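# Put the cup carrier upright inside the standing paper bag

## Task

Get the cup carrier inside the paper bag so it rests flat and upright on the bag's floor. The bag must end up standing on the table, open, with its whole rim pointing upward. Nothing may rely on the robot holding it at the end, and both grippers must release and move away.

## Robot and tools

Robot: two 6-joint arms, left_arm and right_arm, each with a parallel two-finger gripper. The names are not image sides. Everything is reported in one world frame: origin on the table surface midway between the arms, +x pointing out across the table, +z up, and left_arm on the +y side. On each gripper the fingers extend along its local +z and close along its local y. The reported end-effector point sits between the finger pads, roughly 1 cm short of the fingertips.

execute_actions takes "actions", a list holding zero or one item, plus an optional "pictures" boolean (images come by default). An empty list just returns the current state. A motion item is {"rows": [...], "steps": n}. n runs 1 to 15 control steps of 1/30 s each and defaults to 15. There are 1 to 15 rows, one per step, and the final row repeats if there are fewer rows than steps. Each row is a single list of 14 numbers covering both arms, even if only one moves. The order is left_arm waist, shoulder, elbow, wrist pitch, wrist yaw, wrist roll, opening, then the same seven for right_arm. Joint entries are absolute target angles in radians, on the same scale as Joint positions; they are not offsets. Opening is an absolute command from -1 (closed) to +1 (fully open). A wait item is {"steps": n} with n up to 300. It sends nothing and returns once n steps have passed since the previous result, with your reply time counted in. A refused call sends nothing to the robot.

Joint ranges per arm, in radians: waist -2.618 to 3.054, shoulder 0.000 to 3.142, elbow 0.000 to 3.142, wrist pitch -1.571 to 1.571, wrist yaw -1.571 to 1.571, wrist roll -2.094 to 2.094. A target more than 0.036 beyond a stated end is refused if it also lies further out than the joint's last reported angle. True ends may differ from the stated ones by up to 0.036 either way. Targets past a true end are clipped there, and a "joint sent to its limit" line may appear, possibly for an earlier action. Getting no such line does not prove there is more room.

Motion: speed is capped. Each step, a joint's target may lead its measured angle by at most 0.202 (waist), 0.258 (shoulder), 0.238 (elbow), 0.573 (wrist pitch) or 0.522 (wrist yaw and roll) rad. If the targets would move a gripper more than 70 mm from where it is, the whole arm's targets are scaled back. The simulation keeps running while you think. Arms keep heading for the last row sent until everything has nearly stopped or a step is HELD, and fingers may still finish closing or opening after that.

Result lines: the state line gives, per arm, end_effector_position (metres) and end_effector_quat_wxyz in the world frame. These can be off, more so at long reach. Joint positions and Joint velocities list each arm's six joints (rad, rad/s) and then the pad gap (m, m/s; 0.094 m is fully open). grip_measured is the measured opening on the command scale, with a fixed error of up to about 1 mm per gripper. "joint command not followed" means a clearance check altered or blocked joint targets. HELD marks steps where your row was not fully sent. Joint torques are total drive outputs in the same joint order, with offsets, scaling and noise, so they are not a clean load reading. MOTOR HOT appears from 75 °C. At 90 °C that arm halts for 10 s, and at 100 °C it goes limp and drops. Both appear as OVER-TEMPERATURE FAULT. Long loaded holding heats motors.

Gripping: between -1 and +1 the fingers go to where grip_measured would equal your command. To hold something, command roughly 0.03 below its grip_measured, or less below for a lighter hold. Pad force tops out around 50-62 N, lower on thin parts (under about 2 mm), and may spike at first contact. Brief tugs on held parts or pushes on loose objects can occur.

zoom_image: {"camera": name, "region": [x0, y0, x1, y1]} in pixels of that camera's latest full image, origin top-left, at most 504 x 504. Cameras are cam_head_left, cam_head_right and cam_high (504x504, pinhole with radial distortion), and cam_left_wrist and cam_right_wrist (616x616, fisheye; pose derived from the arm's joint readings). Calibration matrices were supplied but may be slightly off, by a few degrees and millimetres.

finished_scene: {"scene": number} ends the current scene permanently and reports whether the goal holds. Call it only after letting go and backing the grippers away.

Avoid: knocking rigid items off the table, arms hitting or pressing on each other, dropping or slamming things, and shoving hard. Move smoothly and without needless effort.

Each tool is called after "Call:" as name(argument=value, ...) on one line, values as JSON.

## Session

Call:
execute_actions(actions=[])

Scene clock: 0.00 s of 5400.00 s.
left_arm: end_effector_position=(+0.0986, +0.0079, +0.3850) grip_measured=+1.000 end_effector_quat_wxyz=(+0.435, +0.873, -0.098, +0.198) | right_arm: end_effector_position=(+0.5320, -0.6024, +0.2827) grip_measured=+1.000 end_effector_quat_wxyz=(+0.234, +0.710, +0.537, +0.391)
Joint positions: left_arm=[-1.551  1.211  1.634 -1.013 -0.227  1.959  0.094] | right_arm=[-0.719  2.409  2.758 -1.109 -0.558  1.49   0.094]
Joint velocities: left_arm=[-0.012 -0.007 -0.007 -0.007 -0.066 -0.051  0.   ] | right_arm=[ 0.007 -0.007  0.007  0.022  0.037 -0.081  0.   ]
Joint torques (N m, as the arm reports them, + toward a larger angle): no reading
Motor temperatures (°C, as the motors report them): left_arm=[24 32 26 29 25 24] | right_arm=[22 23 25 25 23 24]
camera_calibration (this result's frames):
cam_left_wrist: T_world_to_cam=[[0.162394, 0.616199, -0.770667, 0.269866], [0.689081, 0.488207, 0.535557, -0.250697], [0.706255, -0.618023, -0.345329, 0.179274], [0, 0, 0, 1]] pos_world=[0.00231296, 0.0668965, 0.404148]
cam_right_wrist: T_world_to_cam=[[-0.595439, 0.569484, -0.566692, 0.811282], [-0.124816, 0.631229, 0.765487, 0.26204], [0.793646, 0.526533, -0.304778, 0.0817583], [0, 0, 0, 1]] pos_world=[0.450888, -0.670468, 0.284077]

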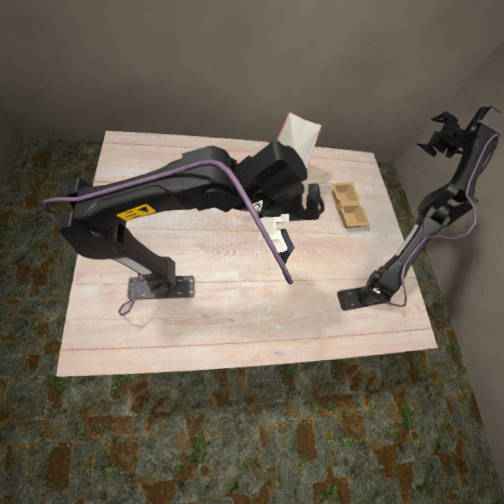

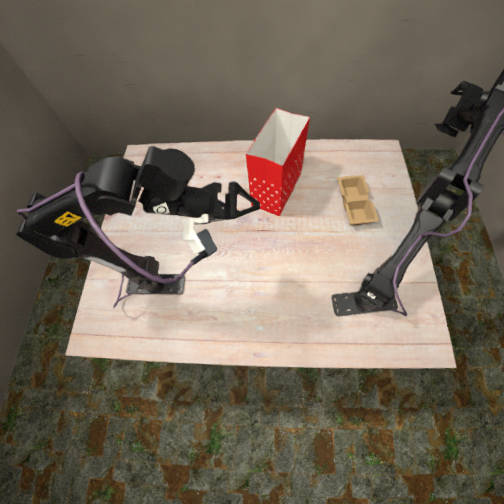

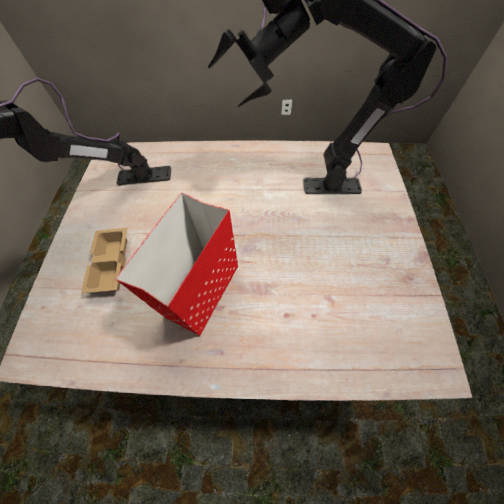

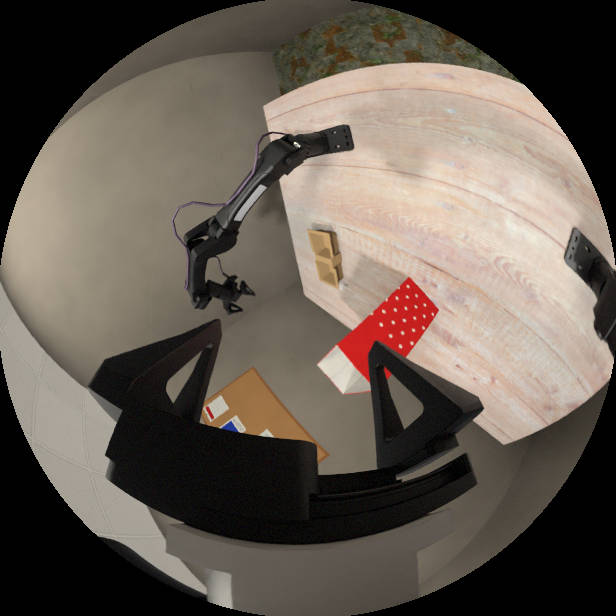

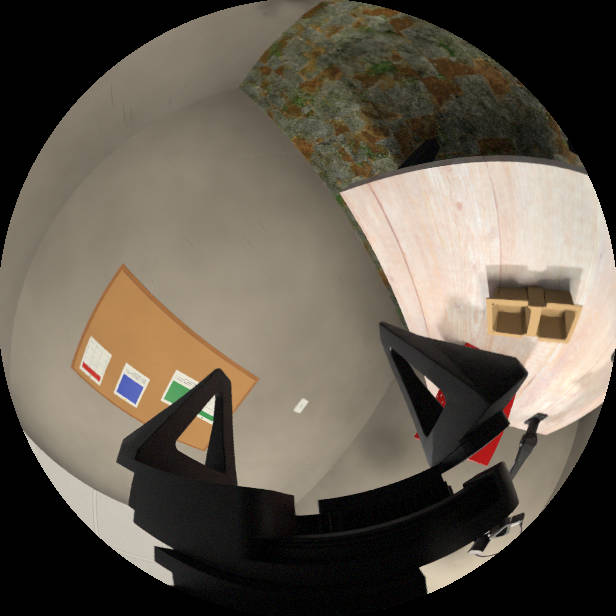

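Call:
execute_actions(actions=[{"rows":[[-0.3,1.0,1.6,-1.3,0,0.5,1,-0.5,1.7,2.4,-1.3,0,0.85,0.2]],"steps":15}], pictures=false)

Call:
execute_actions(actions=[{"rows":[[0.2,1.0,1.2,-1.5,0,0,1,0.39,1.7,2.3,-1.3,0,0.85,0.2]],"steps":15}], pictures=false)

Call:
execute_actions(actions=[{"steps":30}])

Scene clock: 30.03 s of 5400.00 s.
left_arm: end_effector_position=(+0.2583, +0.2276, +0.3780) grip_measured=+1.000 end_effector_quat_wxyz=(+0.439, +0.494, +0.749, +0.056) | right_arm: end_effector_position=(+0.3990, -0.4909, +0.4418) grip_measured=+0.202 end_effector_quat_wxyz=(+0.447, +0.520, +0.709, +0.163)
Joint positions: left_arm=[-0.501  0.995  1.604 -1.265 -0.017  0.696  0.094] | right_arm=[-0.488  1.749  2.42  -1.253 -0.075  0.934  0.056]
Joint velocities: left_arm=[ 2.161  0.007 -0.002 -0.081 -0.007 -1.253  0.   ] | right_arm=[-0.12  -1.248 -0.012 -0.007  0.491 -0.476 -0.001]
Joint torques (N m, as the arm reports them, + toward a larger angle): left_arm=[-0.3   0.3   5.71  1.99  0.19  0.  ] | right_arm=[-0.54 -4.66  3.97  1.16  0.02 -0.14]
Motor temperatures (°C, as the motors report them): left_arm=[24 33 28 32 25 24] | right_arm=[22 31 26 27 23 24]
Steps of this call (steps 1 to 90: nothing new was sent; then 26.53 s passed at rest; steps 91 to 105: all 15 steps of this action). Readings (joint positions):
91: left_arm=[-1.527 1.198 1.629 -1.027 -0.190 1.899] | right_arm=[-0.704 2.377 2.708 -1.108 -0.489 1.425]
92: left_arm=[-1.479 1.175 1.618 -1.058 -0.156 1.824] | right_arm=[-0.683 2.330 2.632 -1.130 -0.405 1.350]
94: left_arm=[-1.347 1.108 1.604 -1.133 -0.106 1.649] | right_arm=[-0.615 2.231 2.506 -1.180 -0.288 1.221]
98: left_arm=[-1.035 0.999 1.604 -1.221 -0.055 1.256] | right_arm=[-0.494 2.064 2.425 -1.239 -0.185 1.073]
105: the state above

Scene clock: 30.53 s of 5400.00 s.
left_arm: end_effector_position=(+0.2175, +0.3755, +0.2060) grip_measured=+1.000 end_effector_quat_wxyz=(+0.135, -0.084, +0.987, +0.023) | right_arm: end_effector_position=(+0.3618, -0.1325, +0.3983) grip_measured=+0.202 end_effector_quat_wxyz=(+0.314, +0.151, +0.897, +0.274)
Joint positions: left_arm=[ 0.193  1.016  1.193 -1.473 -0.011  0.048  0.094] | right_arm=[ 0.403  1.735  2.298 -1.275 -0.023  0.864  0.056]
Joint velocities: left_arm=[-0.007 -0.002 -0.007 -0.037 -0.037 -0.3    0.   ] | right_arm=[ 0.584 -0.007 -0.017 -0.154 -0.168 -0.066  0.   ]
Joint torques (N m, as the arm reports them, + toward a larger angle): left_arm=[ 0.35 -2.12  7.28  1.    0.13 -0.05] | right_arm=[ -4.17 -10.45   5.81   1.39   0.49  -0.09]
Motor temperatures (°C, as the motors report them): left_arm=[24 33 28 32 25 24] | right_arm=[22 31 26 27 23 24]
Steps of this call (steps 1 to 15: all 15 steps of this action). Readings (joint positions):
1: left_arm=[-0.438 0.991 1.583 -1.265 -0.019 0.632] | right_arm=[-0.465 1.706 2.406 -1.247 -0.042 0.920]
2: left_arm=[-0.387 0.984 1.545 -1.276 -0.018 0.565] | right_arm=[-0.414 1.671 2.390 -1.248 -0.022 0.910]
4: left_arm=[-0.286 0.983 1.445 -1.315 -0.014 0.432] | right_arm=[-0.279 1.646 2.375 -1.250 -0.017 0.895]
8: left_arm=[-0.028 1.001 1.234 -1.402 -0.004 0.204] | right_arm=[-0.022 1.676 2.335 -1.256 -0.008 0.878]
15: the state above

Scene clock: 31.53 s of 5400.00 s.
left_arm: end_effector_position=(+0.2152, +0.3742, +0.2053) grip_measured=+1.000 end_effector_quat_wxyz=(+0.130, -0.102, +0.986, +0.018) | right_arm: end_effector_position=(+0.3587, -0.1405, +0.4043) grip_measured=+0.202 end_effector_quat_wxyz=(+0.322, +0.155, +0.894, +0.271)
Joint positions: left_arm=[ 0.193  1.016  1.193 -1.484 -0.007  0.01   0.094] | right_arm=[ 0.396  1.716  2.298 -1.284 -0.011  0.862  0.056]
Joint velocities: left_arm=[ 0.007  0.002  0.007 -0.007 -0.007 -0.022  0.   ] | right_arm=[-0.012 -0.007  0.007 -0.037 -0.095 -0.037 -0.001]
Joint torques (N m, as the arm reports them, + toward a larger angle): left_arm=[ 0.39 -1.98  7.25  0.99  0.1  -0.06] | right_arm=[-0.55 -8.67  5.76  1.33  0.08 -0.11]
Motor temperatures (°C, as the motors report them): left_arm=[24 33 28 32 25 24] | right_arm=[22 31 26 27 23 24]
Steps of this call (steps 1 to 30: the robot went on to your last target). Readings (joint positions):
1: left_arm=[0.193 1.016 1.193 -1.476 -0.010 0.041] | right_arm=[0.415 1.733 2.298 -1.279 -0.026 0.863]
2: left_arm=[0.193 1.016 1.193 -1.478 -0.009 0.034] | right_arm=[0.415 1.730 2.298 -1.280 -0.026 0.863]
4: left_arm=[0.193 1.016 1.193 -1.480 -0.009 0.025] | right_arm=[0.404 1.722 2.298 -1.281 -0.021 0.862]
8: left_arm=[0.193 1.016 1.193 -1.482 -0.008 0.016] | right_arm=[0.396 1.716 2.298 -1.282 -0.013 0.862]
30: the state above
All arms were judged still, so your last target was given up. Only a new action makes them travel on or press farther. Fingers that are still opening or closing keep moving.
camera_calibration (this result's frames):
cam_left_wrist: T_world_to_cam=[[0.369852, -0.926432, 0.0702348, 0.246682], [-0.903276, -0.340851, 0.2606, 0.295755], [-0.217489, -0.159825, -0.962889, 0.415408], [0, 0, 0, 1]] pos_world=[0.266259, 0.395735, 0.305593]
cam_right_wrist: T_world_to_cam=[[-0.382483, -0.669717, -0.636542, 0.291672], [-0.900461, 0.424579, 0.0943583, 0.376247], [0.207069, 0.609272, -0.765448, 0.421474], [0, 0, 0, 1]] pos_world=[0.363081, -0.221201, 0.472776]

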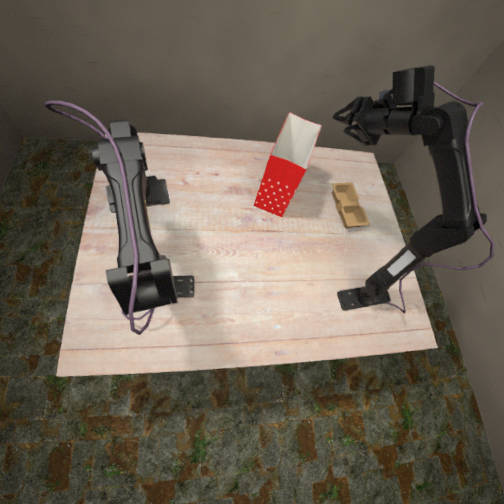

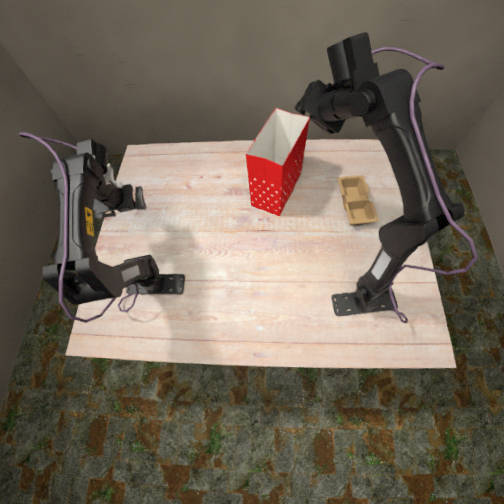

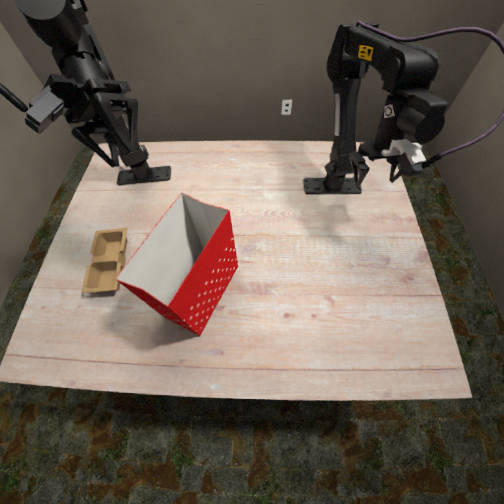

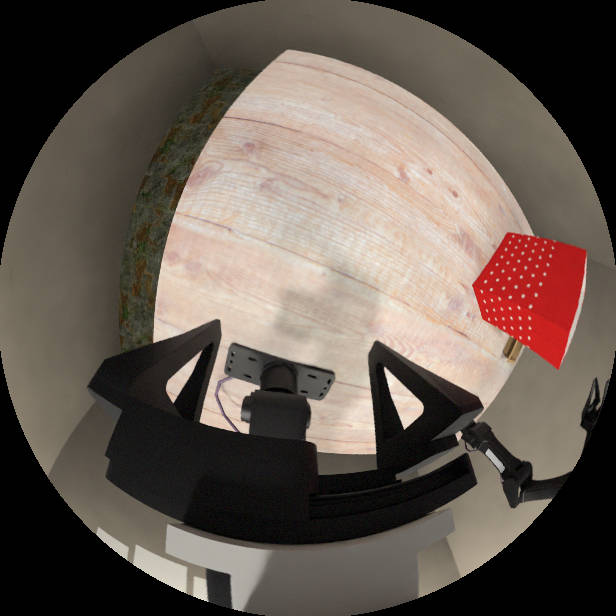

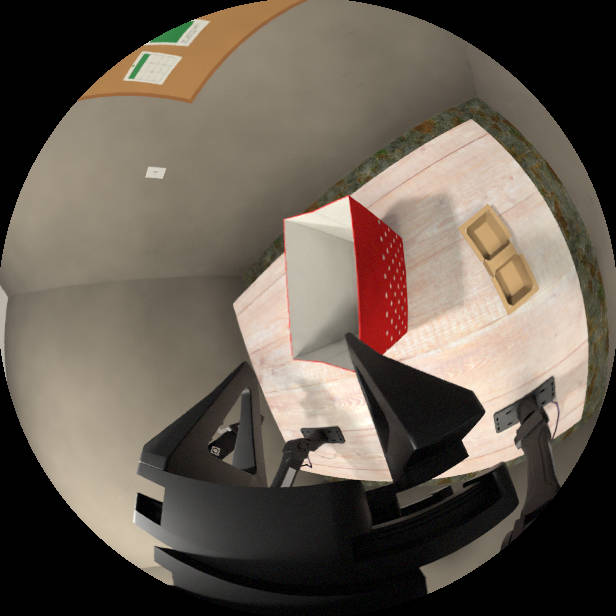

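Call:
execute_actions(actions=[{"rows":[[0.2,1.0,1.2,-1.5,0,0,1,0.325,1.78,2.2,-1.25,0,0.85,0.2],[0.2,1.0,1.2,-1.5,0,0,1,0.325,1.78,2.2,-1.25,0,0.85,0.2],[0.2,1.0,1.2,-1.5,0,0,1,0.325,1.78,2.2,-1.25,0,0.85,0.2],[0.2,1.0,1.2,-1.5,0,0,1,0.325,1.78,2.2,-1.25,0,0.85,0.2],[0.2,1.0,1.2,-1.5,0,0,1,0.325,1.78,2.2,-1.25,0,0.85,0.2],[0.2,1.0,1.2,-1.5,0,0,1,0.325,1.78,2.2,-1.25,0,0.85,0.2],[0.2,1.0,1.2,-1.5,0,0,1,0.325,1.86,2.1,-1.23,0,0.85,0.2]],"steps":15}])

Scene clock: 42.23 s of 5400.00 s.
left_arm: end_effector_position=(+0.2152, +0.3742, +0.2053) grip_measured=+1.000 end_effector_quat_wxyz=(+0.130, -0.102, +0.986, +0.018) | right_arm: end_effector_position=(+0.4072, -0.1515, +0.2615) grip_measured=+0.202 end_effector_quat_wxyz=(+0.206, +0.200, +0.944, +0.160)
Joint positions: left_arm=[ 0.193  1.016  1.193 -1.484 -0.007  0.01   0.094] | right_arm=[ 0.325  1.896  2.095 -1.243 -0.005  0.861  0.056]
Joint velocities: left_arm=[-0.002 -0.007 -0.007  0.007  0.051  0.037  0.   ] | right_arm=[-0.007 -0.002 -0.007 -0.022 -0.022  0.081  0.   ]
Joint torques (N m, as the arm reports them, + toward a larger angle): left_arm=[ 0.38 -1.98  7.28  1.    0.09 -0.05] | right_arm=[ -0.04 -13.2    6.89   1.23   0.11  -0.1 ]
Motor temperatures (°C, as the motors report them): left_arm=[24 32 29 30 25 25] | right_arm=[22 29 26 27 23 24]
Steps of this call (steps 1 to 90: nothing new was sent; then 7.20 s passed at rest; steps 91 to 105: all 15 steps of this action). Readings (joint positions):
91: left_arm=[0.193 1.016 1.193 -1.484 -0.007 0.010] | right_arm=[0.388 1.718 2.285 -1.275 -0.014 0.861]
92: left_arm=[0.193 1.016 1.193 -1.484 -0.007 0.010] | right_arm=[0.373 1.720 2.269 -1.267 -0.015 0.861]
94: left_arm=[0.193 1.016 1.193 -1.484 -0.007 0.010] | right_arm=[0.341 1.742 2.241 -1.262 -0.011 0.861]
98: left_arm=[0.193 1.016 1.193 -1.484 -0.007 0.010] | right_arm=[0.325 1.800 2.172 -1.245 -0.005 0.861]
105: the state above
camera_calibration (this result's frames):
cam_left_wrist: T_world_to_cam=[[0.369852, -0.926432, 0.0702348, 0.246682], [-0.903276, -0.340851, 0.2606, 0.295755], [-0.217489, -0.159825, -0.962889, 0.415408], [0, 0, 0, 1]] pos_world=[0.266259, 0.395735, 0.305593]
cam_right_wrist: T_world_to_cam=[[-0.587904, -0.716288, -0.375898, 0.220388], [-0.808919, 0.518036, 0.27801, 0.366977], [-0.00440599, 0.467514, -0.883975, 0.404372], [0, 0, 0, 1]] pos_world=[0.428203, -0.221296, 0.338275]

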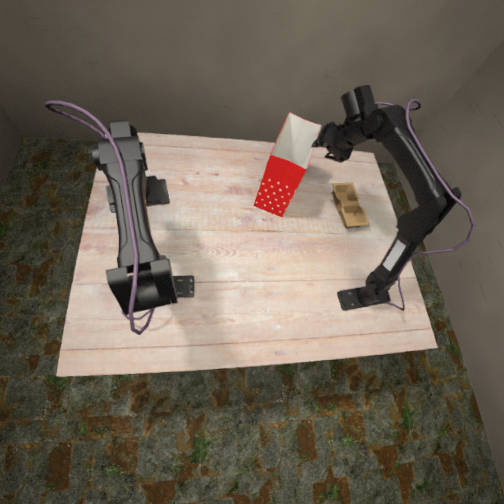

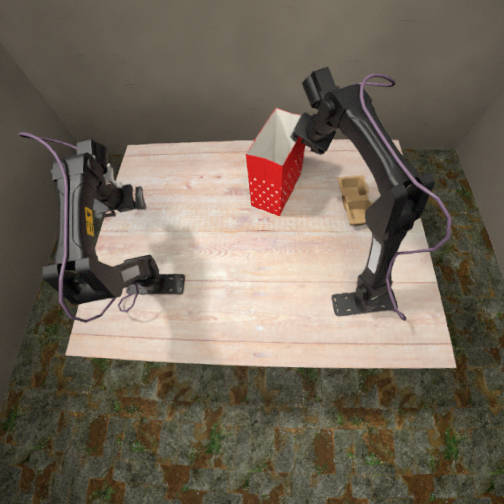

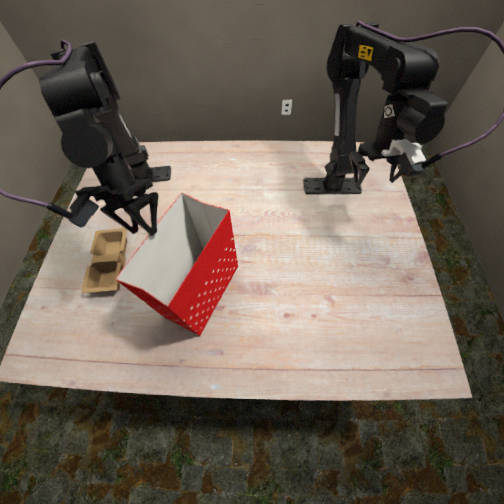

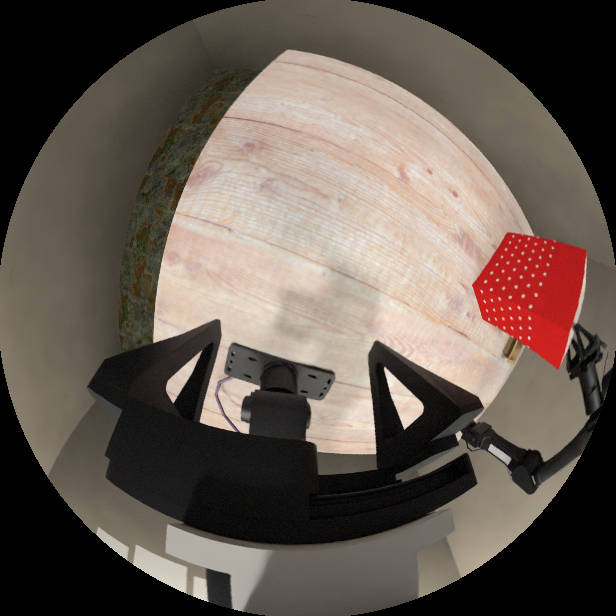

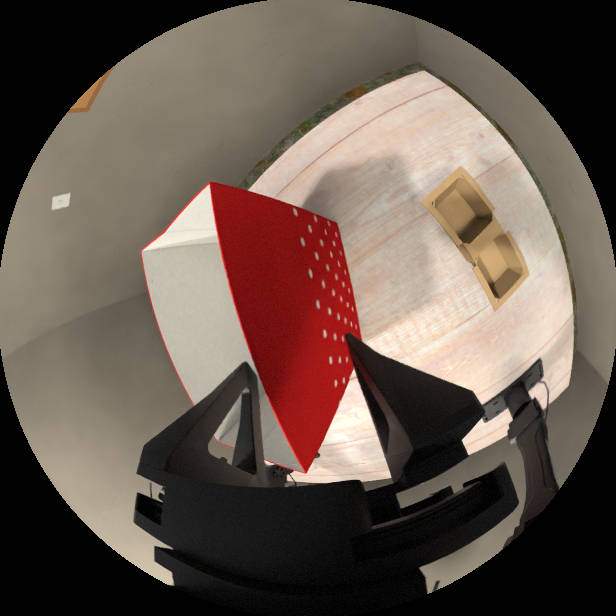

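Call:
execute_actions(actions=[{"rows":[[0.2,1.0,1.2,-1.5,0,0,1,0.34,1.78,2.2,-1.2,0,0.85,0.2],[0.2,1.0,1.2,-1.5,0,0,1,0.34,1.78,2.2,-1.2,0,0.85,0.2],[0.2,1.0,1.2,-1.5,0,0,1,0.36,1.78,2.2,-1.2,0,0.85,0.2],[0.2,1.0,1.2,-1.5,0,0,1,0.38,1.78,2.2,-1.2,0,0.85,0.2],[0.2,1.0,1.2,-1.5,0,0,1,0.39,1.78,2.2,-1.2,0,0.85,0.2],[0.2,1.0,1.2,-1.5,0,0,1,0.39,1.78,2.2,-1.2,0,0.85,0.2],[0.2,1.0,1.2,-1.5,0,0,1,0.39,1.78,2.2,-1.2,0,0.85,0.2],[0.2,1.0,1.2,-1.5,0,0,1,0.39,1.78,2.2,-1.2,0,0.85,0.2],[0.2,1.0,1.2,-1.5,0,0,1,0.39,1.9,2.12,-1.2,0,0.85,0.2]],"steps":15}], pictures=false)

Call:
execute_actions(actions=[{"steps":15}])

Scene clock: 54.47 s of 5400.00 s.
left_arm: end_effector_position=(+0.2152, +0.3742, +0.2053) grip_measured=+1.000 end_effector_quat_wxyz=(+0.130, -0.102, +0.986, +0.018) | right_arm: end_effector_position=(+0.4059, -0.1175, +0.2836) grip_measured=+0.202 end_effector_quat_wxyz=(+0.235, +0.166, +0.938, +0.195)
Joint positions: left_arm=[ 0.193  1.016  1.193 -1.484 -0.007  0.01   0.094] | right_arm=[ 0.392  1.896  2.138 -1.193 -0.005  0.861  0.056]
Joint velocities: left_arm=[-0.012  0.002 -0.012  0.022 -0.037 -0.037  0.   ] | right_arm=[-0.012  0.559 -0.335  0.051 -0.022  0.022  0.001]
Joint torques (N m, as the arm reports them, + toward a larger angle): left_arm=[ 0.42 -1.98  7.29  1.    0.1  -0.05] | right_arm=[ -0.26 -12.54   6.36   1.21   0.06  -0.12]
Motor temperatures (°C, as the motors report them): left_arm=[24 32 29 30 25 25] | right_arm=[22 29 26 27 23 24]
Steps of this call (steps 1 to 30: the robot went on to your last target; steps 31 to 90: nothing new was sent; then 8.73 s passed at rest; steps 91 to 105: all 15 steps of this action). Readings (joint positions):
91: left_arm=[0.193 1.016 1.193 -1.484 -0.007 0.010] | right_arm=[0.325 1.874 2.102 -1.243 -0.005 0.861]
92: left_arm=[0.193 1.016 1.193 -1.484 -0.007 0.010] | right_arm=[0.326 1.870 2.114 -1.241 -0.005 0.861]
94: left_arm=[0.193 1.016 1.193 -1.484 -0.007 0.010] | right_arm=[0.337 1.845 2.140 -1.233 -0.003 0.861]
98: left_arm=[0.193 1.016 1.193 -1.484 -0.007 0.010] | right_arm=[0.385 1.786 2.177 -1.212 -0.004 0.861]
105: the state above

Scene clock: 54.97 s of 5400.00 s.
left_arm: end_effector_position=(+0.2152, +0.3742, +0.2053) grip_measured=+1.000 end_effector_quat_wxyz=(+0.130, -0.102, +0.986, +0.018) | right_arm: end_effector_position=(+0.4063, -0.1173, +0.2644) grip_measured=+0.202 end_effector_quat_wxyz=(+0.217, +0.167, +0.945, +0.180)
Joint positions: left_arm=[ 0.193  1.016  1.193 -1.484 -0.007  0.01   0.094] | right_arm=[ 0.392  1.918  2.115 -1.197 -0.005  0.861  0.056]
Joint velocities: left_arm=[ 0.012 -0.002 -0.012  0.051 -0.037 -0.037  0.   ] | right_arm=[-0.017  0.002 -0.017 -0.037  0.007  0.095  0.   ]
Joint torques (N m, as the arm reports them, + toward a larger angle): left_arm=[ 0.35 -1.96  7.3   1.    0.1  -0.05] | right_arm=[ -0.17 -11.82   6.74   1.11   0.04  -0.06]
Motor temperatures (°C, as the motors report them): left_arm=[24 32 29 30 25 25] | right_arm=[22 29 26 27 23 24]
Steps of this call (steps 1 to 15: the robot went on to your last target). Readings (joint positions):
1: left_arm=[0.193 1.016 1.193 -1.484 -0.007 0.010] | right_arm=[0.392 1.913 2.128 -1.193 -0.005 0.861]
2: left_arm=[0.193 1.016 1.193 -1.484 -0.007 0.010] | right_arm=[0.392 1.925 2.121 -1.194 -0.005 0.861]
4: left_arm=[0.193 1.016 1.193 -1.484 -0.007 0.010] | right_arm=[0.392 1.935 2.115 -1.197 -0.005 0.861]
8: left_arm=[0.193 1.016 1.193 -1.484 -0.007 0.010] | right_arm=[0.392 1.925 2.115 -1.197 -0.005 0.861]
15: the state above
camera_calibration (this result's frames):
cam_left_wrist: T_world_to_cam=[[0.369852, -0.926432, 0.0702348, 0.246682], [-0.903276, -0.340851, 0.2606, 0.295755], [-0.217489, -0.159825, -0.962889, 0.415408], [0, 0, 0, 1]] pos_world=[0.266259, 0.395735, 0.305593]
cam_right_wrist: T_world_to_cam=[[-0.524018, -0.745977, -0.411003, 0.225327], [-0.851704, 0.457631, 0.255293, 0.36394], [-0.00235536, 0.483831, -0.875158, 0.389723], [0, 0, 0, 1]] pos_world=[0.428962, -0.187021, 0.340768]

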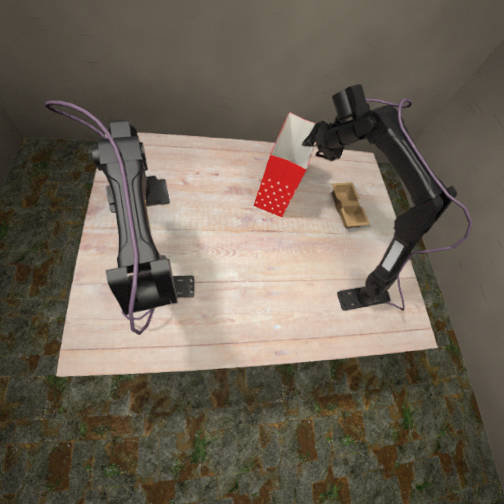

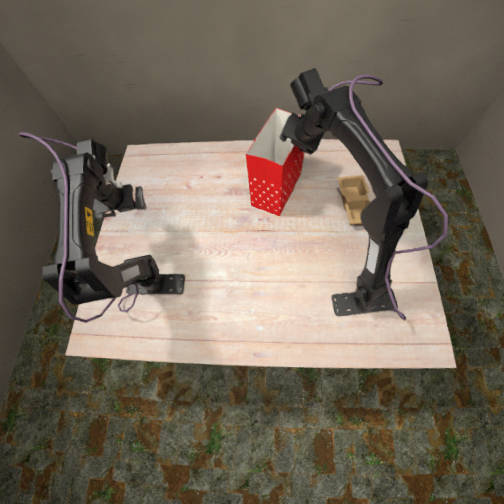

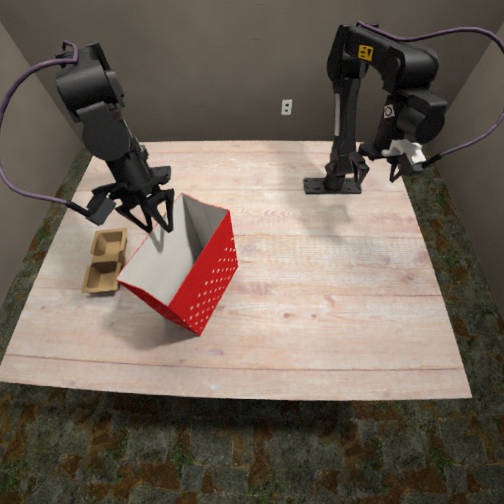

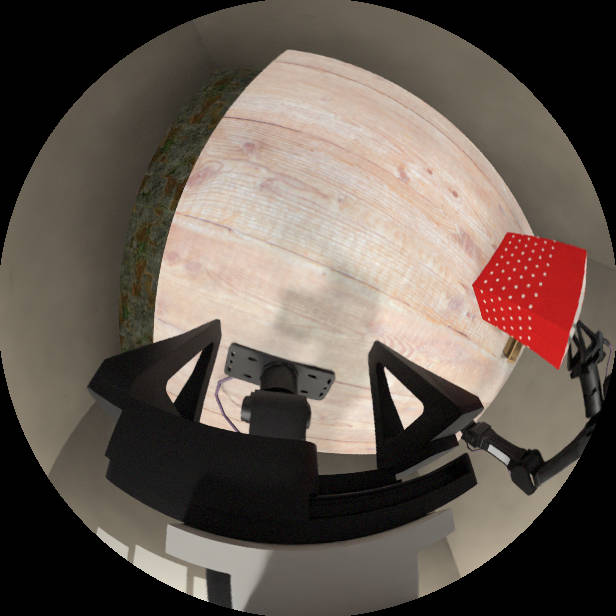

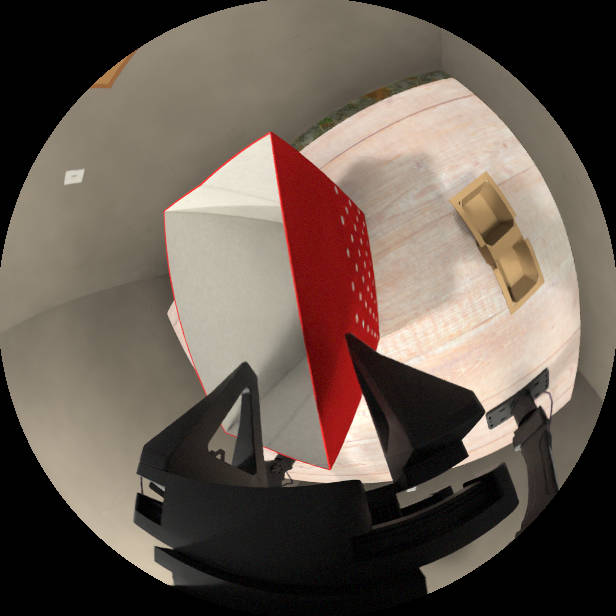

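Call:
execute_actions(actions=[{"rows":[[0.2,1.0,1.2,-1.5,0,0,1,0.37,1.96,2.15,-1.2,0,0.85,0.2],[0.2,1.0,1.2,-1.5,0,0,1,0.37,1.96,2.15,-1.2,0,0.85,0.2],[0.2,1.0,1.2,-1.5,0,0,1,0.37,1.96,2.15,-1.2,0,0.85,0.2],[0.2,1.0,1.2,-1.5,0,0,1,0.36,2.03,2.17,-1.2,0,0.85,0.2]],"steps":15}])

Scene clock: 59.67 s of 5400.00 s.
left_arm: end_effector_position=(+0.2151, +0.3742, +0.2053) grip_measured=+1.000 end_effector_quat_wxyz=(+0.130, -0.102, +0.986, +0.018) | right_arm: end_effector_position=(+0.4302, -0.1194, +0.2146) grip_measured=+0.202 end_effector_quat_wxyz=(+0.181, +0.183, +0.955, +0.147)
Joint positions: left_arm=[ 0.193  1.016  1.193 -1.484 -0.007  0.01   0.094] | right_arm=[ 0.364  2.05   2.145 -1.195 -0.005  0.86   0.056]
Joint velocities: left_arm=[ 0.007 -0.002 -0.002 -0.007 -0.022 -0.095  0.   ] | right_arm=[-0.002 -0.017 -0.012 -0.007  0.007  0.095 -0.001]
Joint torques (N m, as the arm reports them, + toward a larger angle): left_arm=[ 0.37 -1.97  7.27  1.    0.09 -0.05] | right_arm=[ -0.36 -13.24   8.64   0.93   0.04  -0.12]
Motor temperatures (°C, as the motors report them): left_arm=[24 32 29 30 25 25] | right_arm=[22 29 26 27 23 24]
Steps of this call (steps 1 to 15: the robot went on to your last target; steps 16 to 90: nothing new was sent; then 1.20 s passed at rest; steps 91 to 105: all 15 steps of this action). Readings (joint positions):
91: left_arm=[0.193 1.016 1.193 -1.484 -0.007 0.010] | right_arm=[0.390 1.922 2.117 -1.198 -0.005 0.861]
92: left_arm=[0.193 1.016 1.193 -1.484 -0.007 0.010] | right_arm=[0.388 1.928 2.121 -1.197 -0.005 0.861]
94: left_arm=[0.193 1.016 1.193 -1.484 -0.007 0.010] | right_arm=[0.381 1.951 2.131 -1.201 -0.005 0.861]
98: left_arm=[0.193 1.016 1.193 -1.484 -0.007 0.010] | right_arm=[0.366 2.023 2.145 -1.195 -0.005 0.860]
105: the state above
camera_calibration (this result's frames):
cam_left_wrist: T_world_to_cam=[[0.369878, -0.926426, 0.0701728, 0.246703], [-0.903179, -0.34083, 0.260965, 0.29557], [-0.217848, -0.159904, -0.962794, 0.415449], [0, 0, 0, 1]] pos_world=[0.266207, 0.395723, 0.305547]
cam_right_wrist: T_world_to_cam=[[-0.576527, -0.748518, -0.327624, 0.220213], [-0.814328, 0.493503, 0.305491, 0.375454], [-0.0669826, 0.442917, -0.894057, 0.374211], [0, 0, 0, 1]] pos_world=[0.457767, -0.186198, 0.292015]

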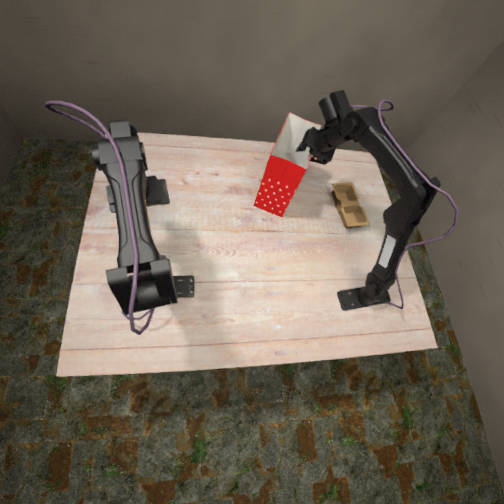

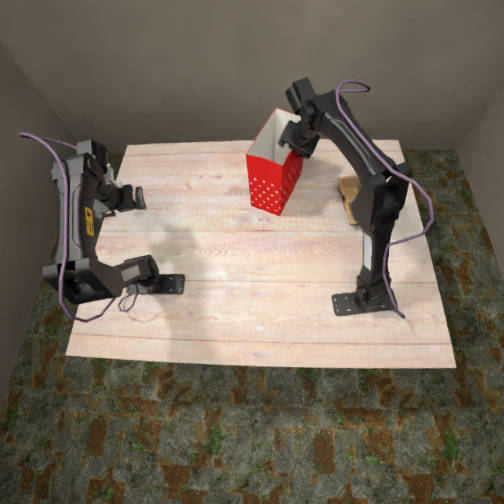

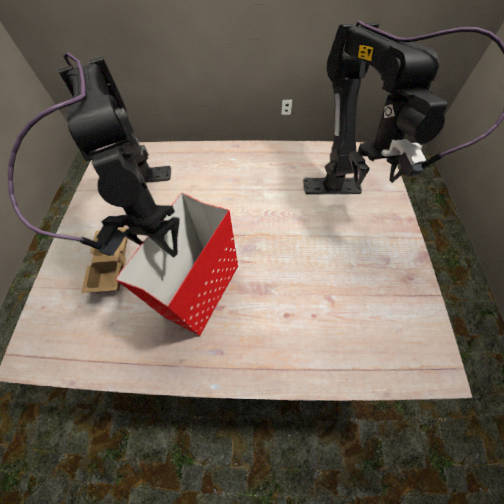

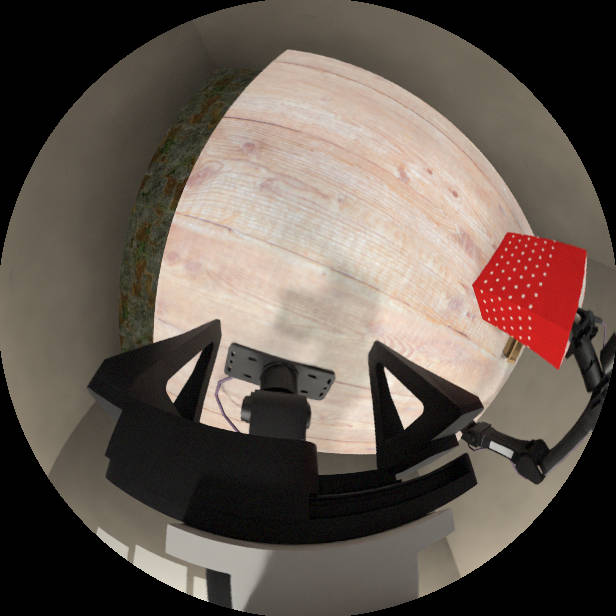

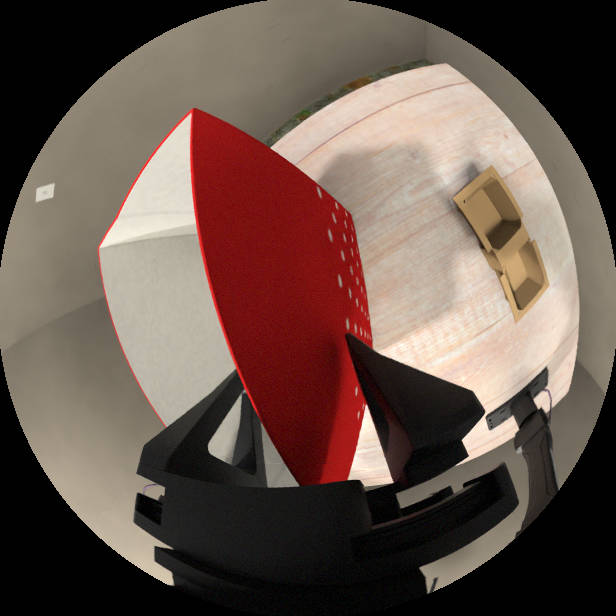

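Call:
execute_actions(actions=[{"rows":[[0.2,1.0,1.2,-1.5,0,0,1,0.36,2.03,2.17,-1.2,0,0.85,-1]],"steps":15}], pictures=false)

Call:
execute_actions(actions=[{"rows":[[0.2,1.0,1.2,-1.5,0,0,1,0.38,1.95,2.17,-1.25,0,0.92,-1],[0.2,1.0,1.2,-1.5,0,0,1,0.38,1.95,2.17,-1.25,0,0.92,-1],[0.2,1.0,1.2,-1.5,0,0,1,0.38,1.95,2.17,-1.25,0,0.92,-1],[0.2,1.0,1.2,-1.5,0,0,1,0.38,1.95,2.17,-1.25,0,0.92,-1],[0.2,1.0,1.2,-1.5,0,0,1,0.43,1.87,2.08,-1.3,0,1.05,-1],[0.2,1.0,1.2,-1.5,0,0,1,0.43,1.87,2.08,-1.3,0,1.05,-1],[0.2,1.0,1.2,-1.5,0,0,1,0.43,1.87,2.08,-1.3,0,1.05,-1],[0.2,1.0,1.2,-1.5,0,0,1,0.43,1.87,2.08,-1.3,0,1.05,-1],[0.2,1.0,1.2,-1.5,0,0,1,0.49,1.78,1.99,-1.37,0,1.2,-1],[0.2,1.0,1.2,-1.5,0,0,1,0.49,1.78,1.99,-1.37,0,1.2,-1],[0.2,1.0,1.2,-1.5,0,0,1,0.49,1.78,1.99,-1.37,0,1.2,-1],[0.2,1.0,1.2,-1.5,0,0,1,0.49,1.78,1.99,-1.37,0,1.2,-1],[0.2,1.0,1.2,-1.5,0,0,1,0.55,1.69,1.9,-1.44,0,1.37,-1]],"steps":15}], pictures=false)

Call:
execute_actions(actions=[{"rows":[[0.2,1.0,1.2,-1.5,0,0,1,0.62,1.62,1.81,-1.5,0,1.55,-1]],"steps":15}])

Scene clock: 86.40 s of 5400.00 s.
left_arm: end_effector_position=(+0.2151, +0.3742, +0.2053) grip_measured=+1.000 end_effector_quat_wxyz=(+0.130, -0.102, +0.986, +0.018) | right_arm: end_effector_position=(+0.4302, -0.1194, +0.2146) grip_measured=-0.977 end_effector_quat_wxyz=(+0.181, +0.183, +0.955, +0.147)
Joint positions: left_arm=[ 0.193  1.016  1.193 -1.484 -0.007  0.01   0.094] | right_arm=[ 0.364  2.05   2.145 -1.195 -0.005  0.86   0.001]
Joint velocities: left_arm=[-0.007 -0.002 -0.007 -0.007 -0.007 -0.051  0.   ] | right_arm=[ 0.007 -0.012 -0.012  0.022  0.051 -0.007 -0.001]
Joint torques (N m, as the arm reports them, + toward a larger angle): left_arm=[ 0.37 -1.97  7.28  1.01  0.09 -0.06] | right_arm=[ -0.36 -13.15   8.5    0.93   0.06  -0.13]
Motor temperatures (°C, as the motors report them): left_arm=[24 32 29 29 25 25] | right_arm=[22 32 28 27 23 24]
Steps of this call (steps 1 to 15: the robot went on to your last target; steps 16 to 90: nothing new was sent; then 23.23 s passed at rest; steps 91 to 105: all 15 steps of this action). Readings (joint positions):
91: left_arm=[0.193 1.016 1.193 -1.484 -0.007 0.010] | right_arm=[0.364 2.050 2.145 -1.195 -0.005 0.860]
92: left_arm=[0.193 1.016 1.193 -1.484 -0.007 0.010] | right_arm=[0.364 2.050 2.145 -1.195 -0.005 0.860]
94: left_arm=[0.193 1.016 1.193 -1.484 -0.007 0.010] | right_arm=[0.364 2.050 2.145 -1.195 -0.005 0.860]
98: left_arm=[0.193 1.016 1.193 -1.484 -0.007 0.010] | right_arm=[0.364 2.050 2.145 -1.195 -0.005 0.860]
105: the state above

Scene clock: 86.90 s of 5400.00 s.
left_arm: end_effector_position=(+0.2151, +0.3742, +0.2053) grip_measured=+1.000 end_effector_quat_wxyz=(+0.130, -0.102, +0.986, +0.018) | right_arm: end_effector_position=(+0.3032, -0.1127, +0.2631) grip_measured=-0.977 end_effector_quat_wxyz=(+0.122, +0.278, +0.938, +0.169)
Joint positions: left_arm=[ 0.193  1.016  1.193 -1.484 -0.007  0.01   0.094] | right_arm=[ 0.532  1.725  1.939 -1.364 -0.003  1.227  0.001]
Joint velocities: left_arm=[ 0.007  0.002  0.002 -0.051 -0.022 -0.007  0.   ] | right_arm=[ 0.437 -0.486 -0.525 -0.784 -0.081  0.857  0.001]
Joint torques (N m, as the arm reports them, + toward a larger angle): left_arm=[ 0.39 -1.98  7.29  1.01  0.1  -0.05] | right_arm=[-0.71 -8.41  5.97  1.23  0.19  0.02]
Motor temperatures (°C, as the motors report them): left_arm=[24 32 29 29 25 25] | right_arm=[22 32 28 27 23 24]
Steps of this call (steps 1 to 15: all 15 steps of this action). Readings (joint positions):
1: left_arm=[0.193 1.016 1.193 -1.484 -0.007 0.010] | right_arm=[0.365 2.043 2.145 -1.198 -0.005 0.869]
2: left_arm=[0.193 1.016 1.193 -1.484 -0.007 0.010] | right_arm=[0.366 2.034 2.145 -1.209 -0.005 0.878]
4: left_arm=[0.193 1.016 1.193 -1.484 -0.007 0.010] | right_arm=[0.369 2.005 2.145 -1.222 -0.005 0.891]
8: left_arm=[0.193 1.016 1.193 -1.484 -0.007 0.010] | right_arm=[0.412 1.899 2.102 -1.262 -0.000 0.980]
15: the state above

Scene clock: 87.40 s of 5400.00 s.
left_arm: end_effector_position=(+0.2151, +0.3742, +0.2053) grip_measured=+1.000 end_effector_quat_wxyz=(+0.130, -0.102, +0.986, +0.018) | right_arm: end_effector_position=(+0.2398, -0.1208, +0.2492) grip_measured=-0.977 end_effector_quat_wxyz=(+0.055, +0.381, +0.914, +0.130)
Joint positions: left_arm=[ 0.193  1.016  1.193 -1.484 -0.007  0.01   0.094] | right_arm=[ 0.624  1.635  1.827 -1.481 -0.009  1.532  0.001]
Joint velocities: left_arm=[-0.007  0.012 -0.002 -0.051 -0.007 -0.022  0.   ] | right_arm=[ 0.002 -0.007 -0.002 -0.081 -0.022  0.037  0.   ]
Joint torques (N m, as the arm reports them, + toward a larger angle): left_arm=[ 0.39 -1.98  7.27  1.    0.09 -0.05] | right_arm=[-0.2  -8.25  5.02  0.56  0.13  0.07]
Motor temperatures (°C, as the motors report them): left_arm=[24 32 29 29 25 25] | right_arm=[22 32 28 27 23 24]
Steps of this call (steps 1 to 15: all 15 steps of this action). Readings (joint positions):
1: left_arm=[0.193 1.016 1.193 -1.484 -0.007 0.010] | right_arm=[0.553 1.701 1.905 -1.376 -0.002 1.284]
2: left_arm=[0.193 1.016 1.193 -1.484 -0.007 0.010] | right_arm=[0.575 1.675 1.870 -1.395 -0.001 1.336]
4: left_arm=[0.193 1.016 1.193 -1.484 -0.007 0.010] | right_arm=[0.614 1.645 1.834 -1.445 -0.008 1.412]
8: left_arm=[0.193 1.016 1.193 -1.484 -0.007 0.010] | right_arm=[0.624 1.635 1.827 -1.477 -0.009 1.490]
15: the state above
camera_calibration (this result's frames):
cam_left_wrist: T_world_to_cam=[[0.369878, -0.926426, 0.0701728, 0.246703], [-0.903179, -0.34083, 0.260965, 0.29557], [-0.217848, -0.159904, -0.962794, 0.415449], [0, 0, 0, 1]] pos_world=[0.266207, 0.395723, 0.305547]
cam_right_wrist: T_world_to_cam=[[-0.875192, -0.452802, -0.17032, 0.188789], [-0.464705, 0.688993, 0.556182, 0.087804], [-0.134491, 0.565915, -0.81342, 0.403973], [0, 0, 0, 1]] pos_world=[0.26036, -0.203626, 0.311919]

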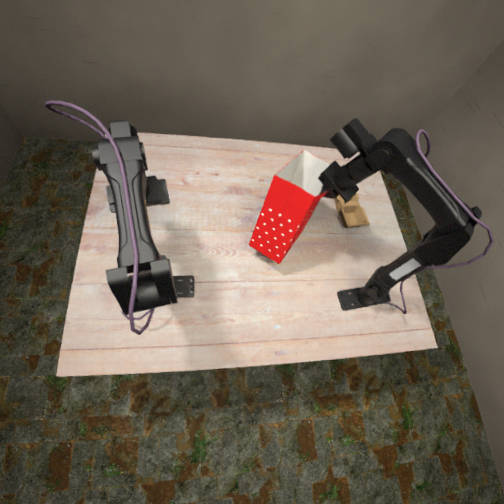

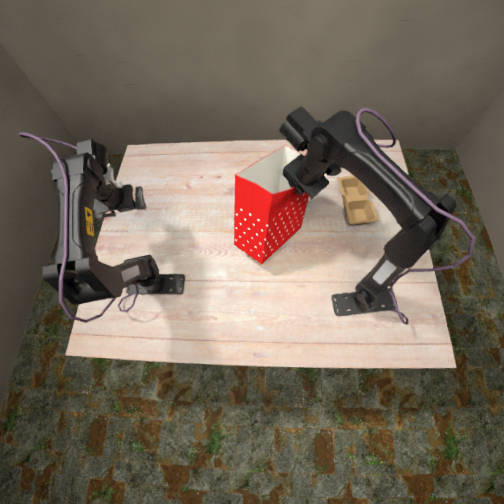

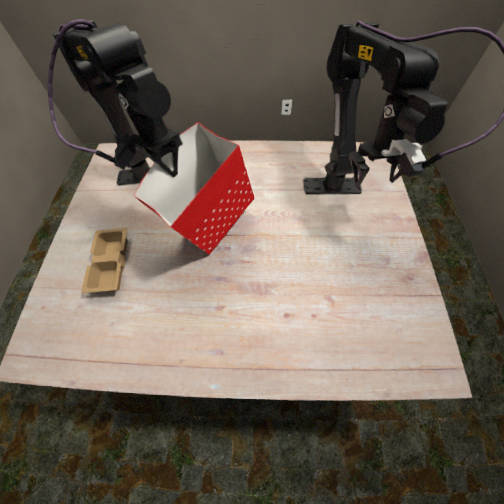

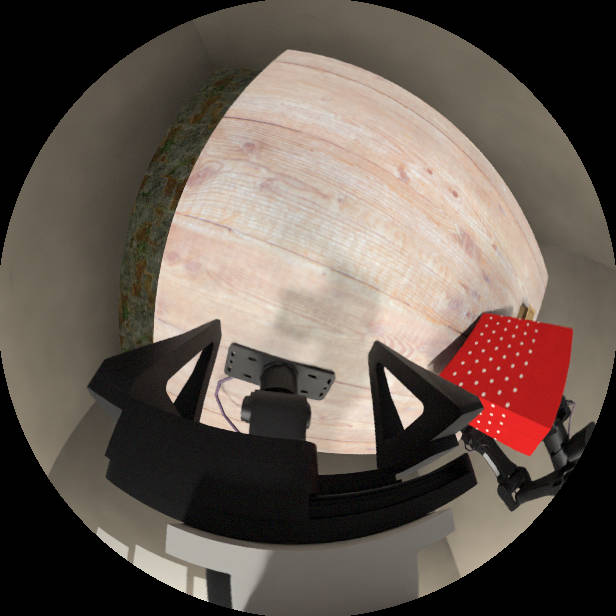

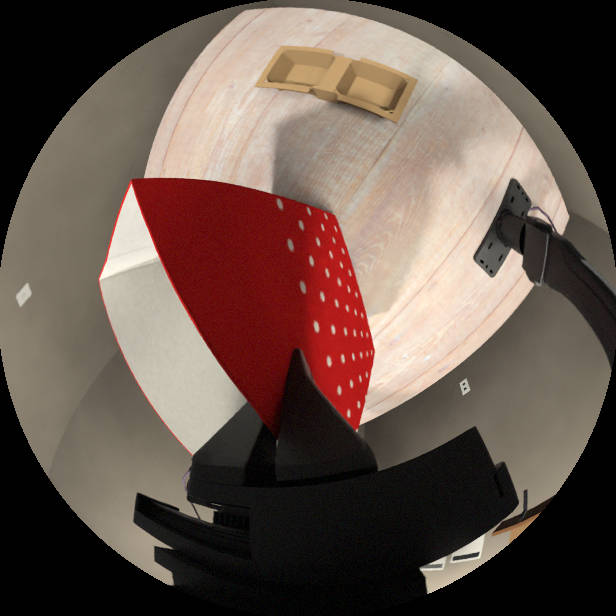

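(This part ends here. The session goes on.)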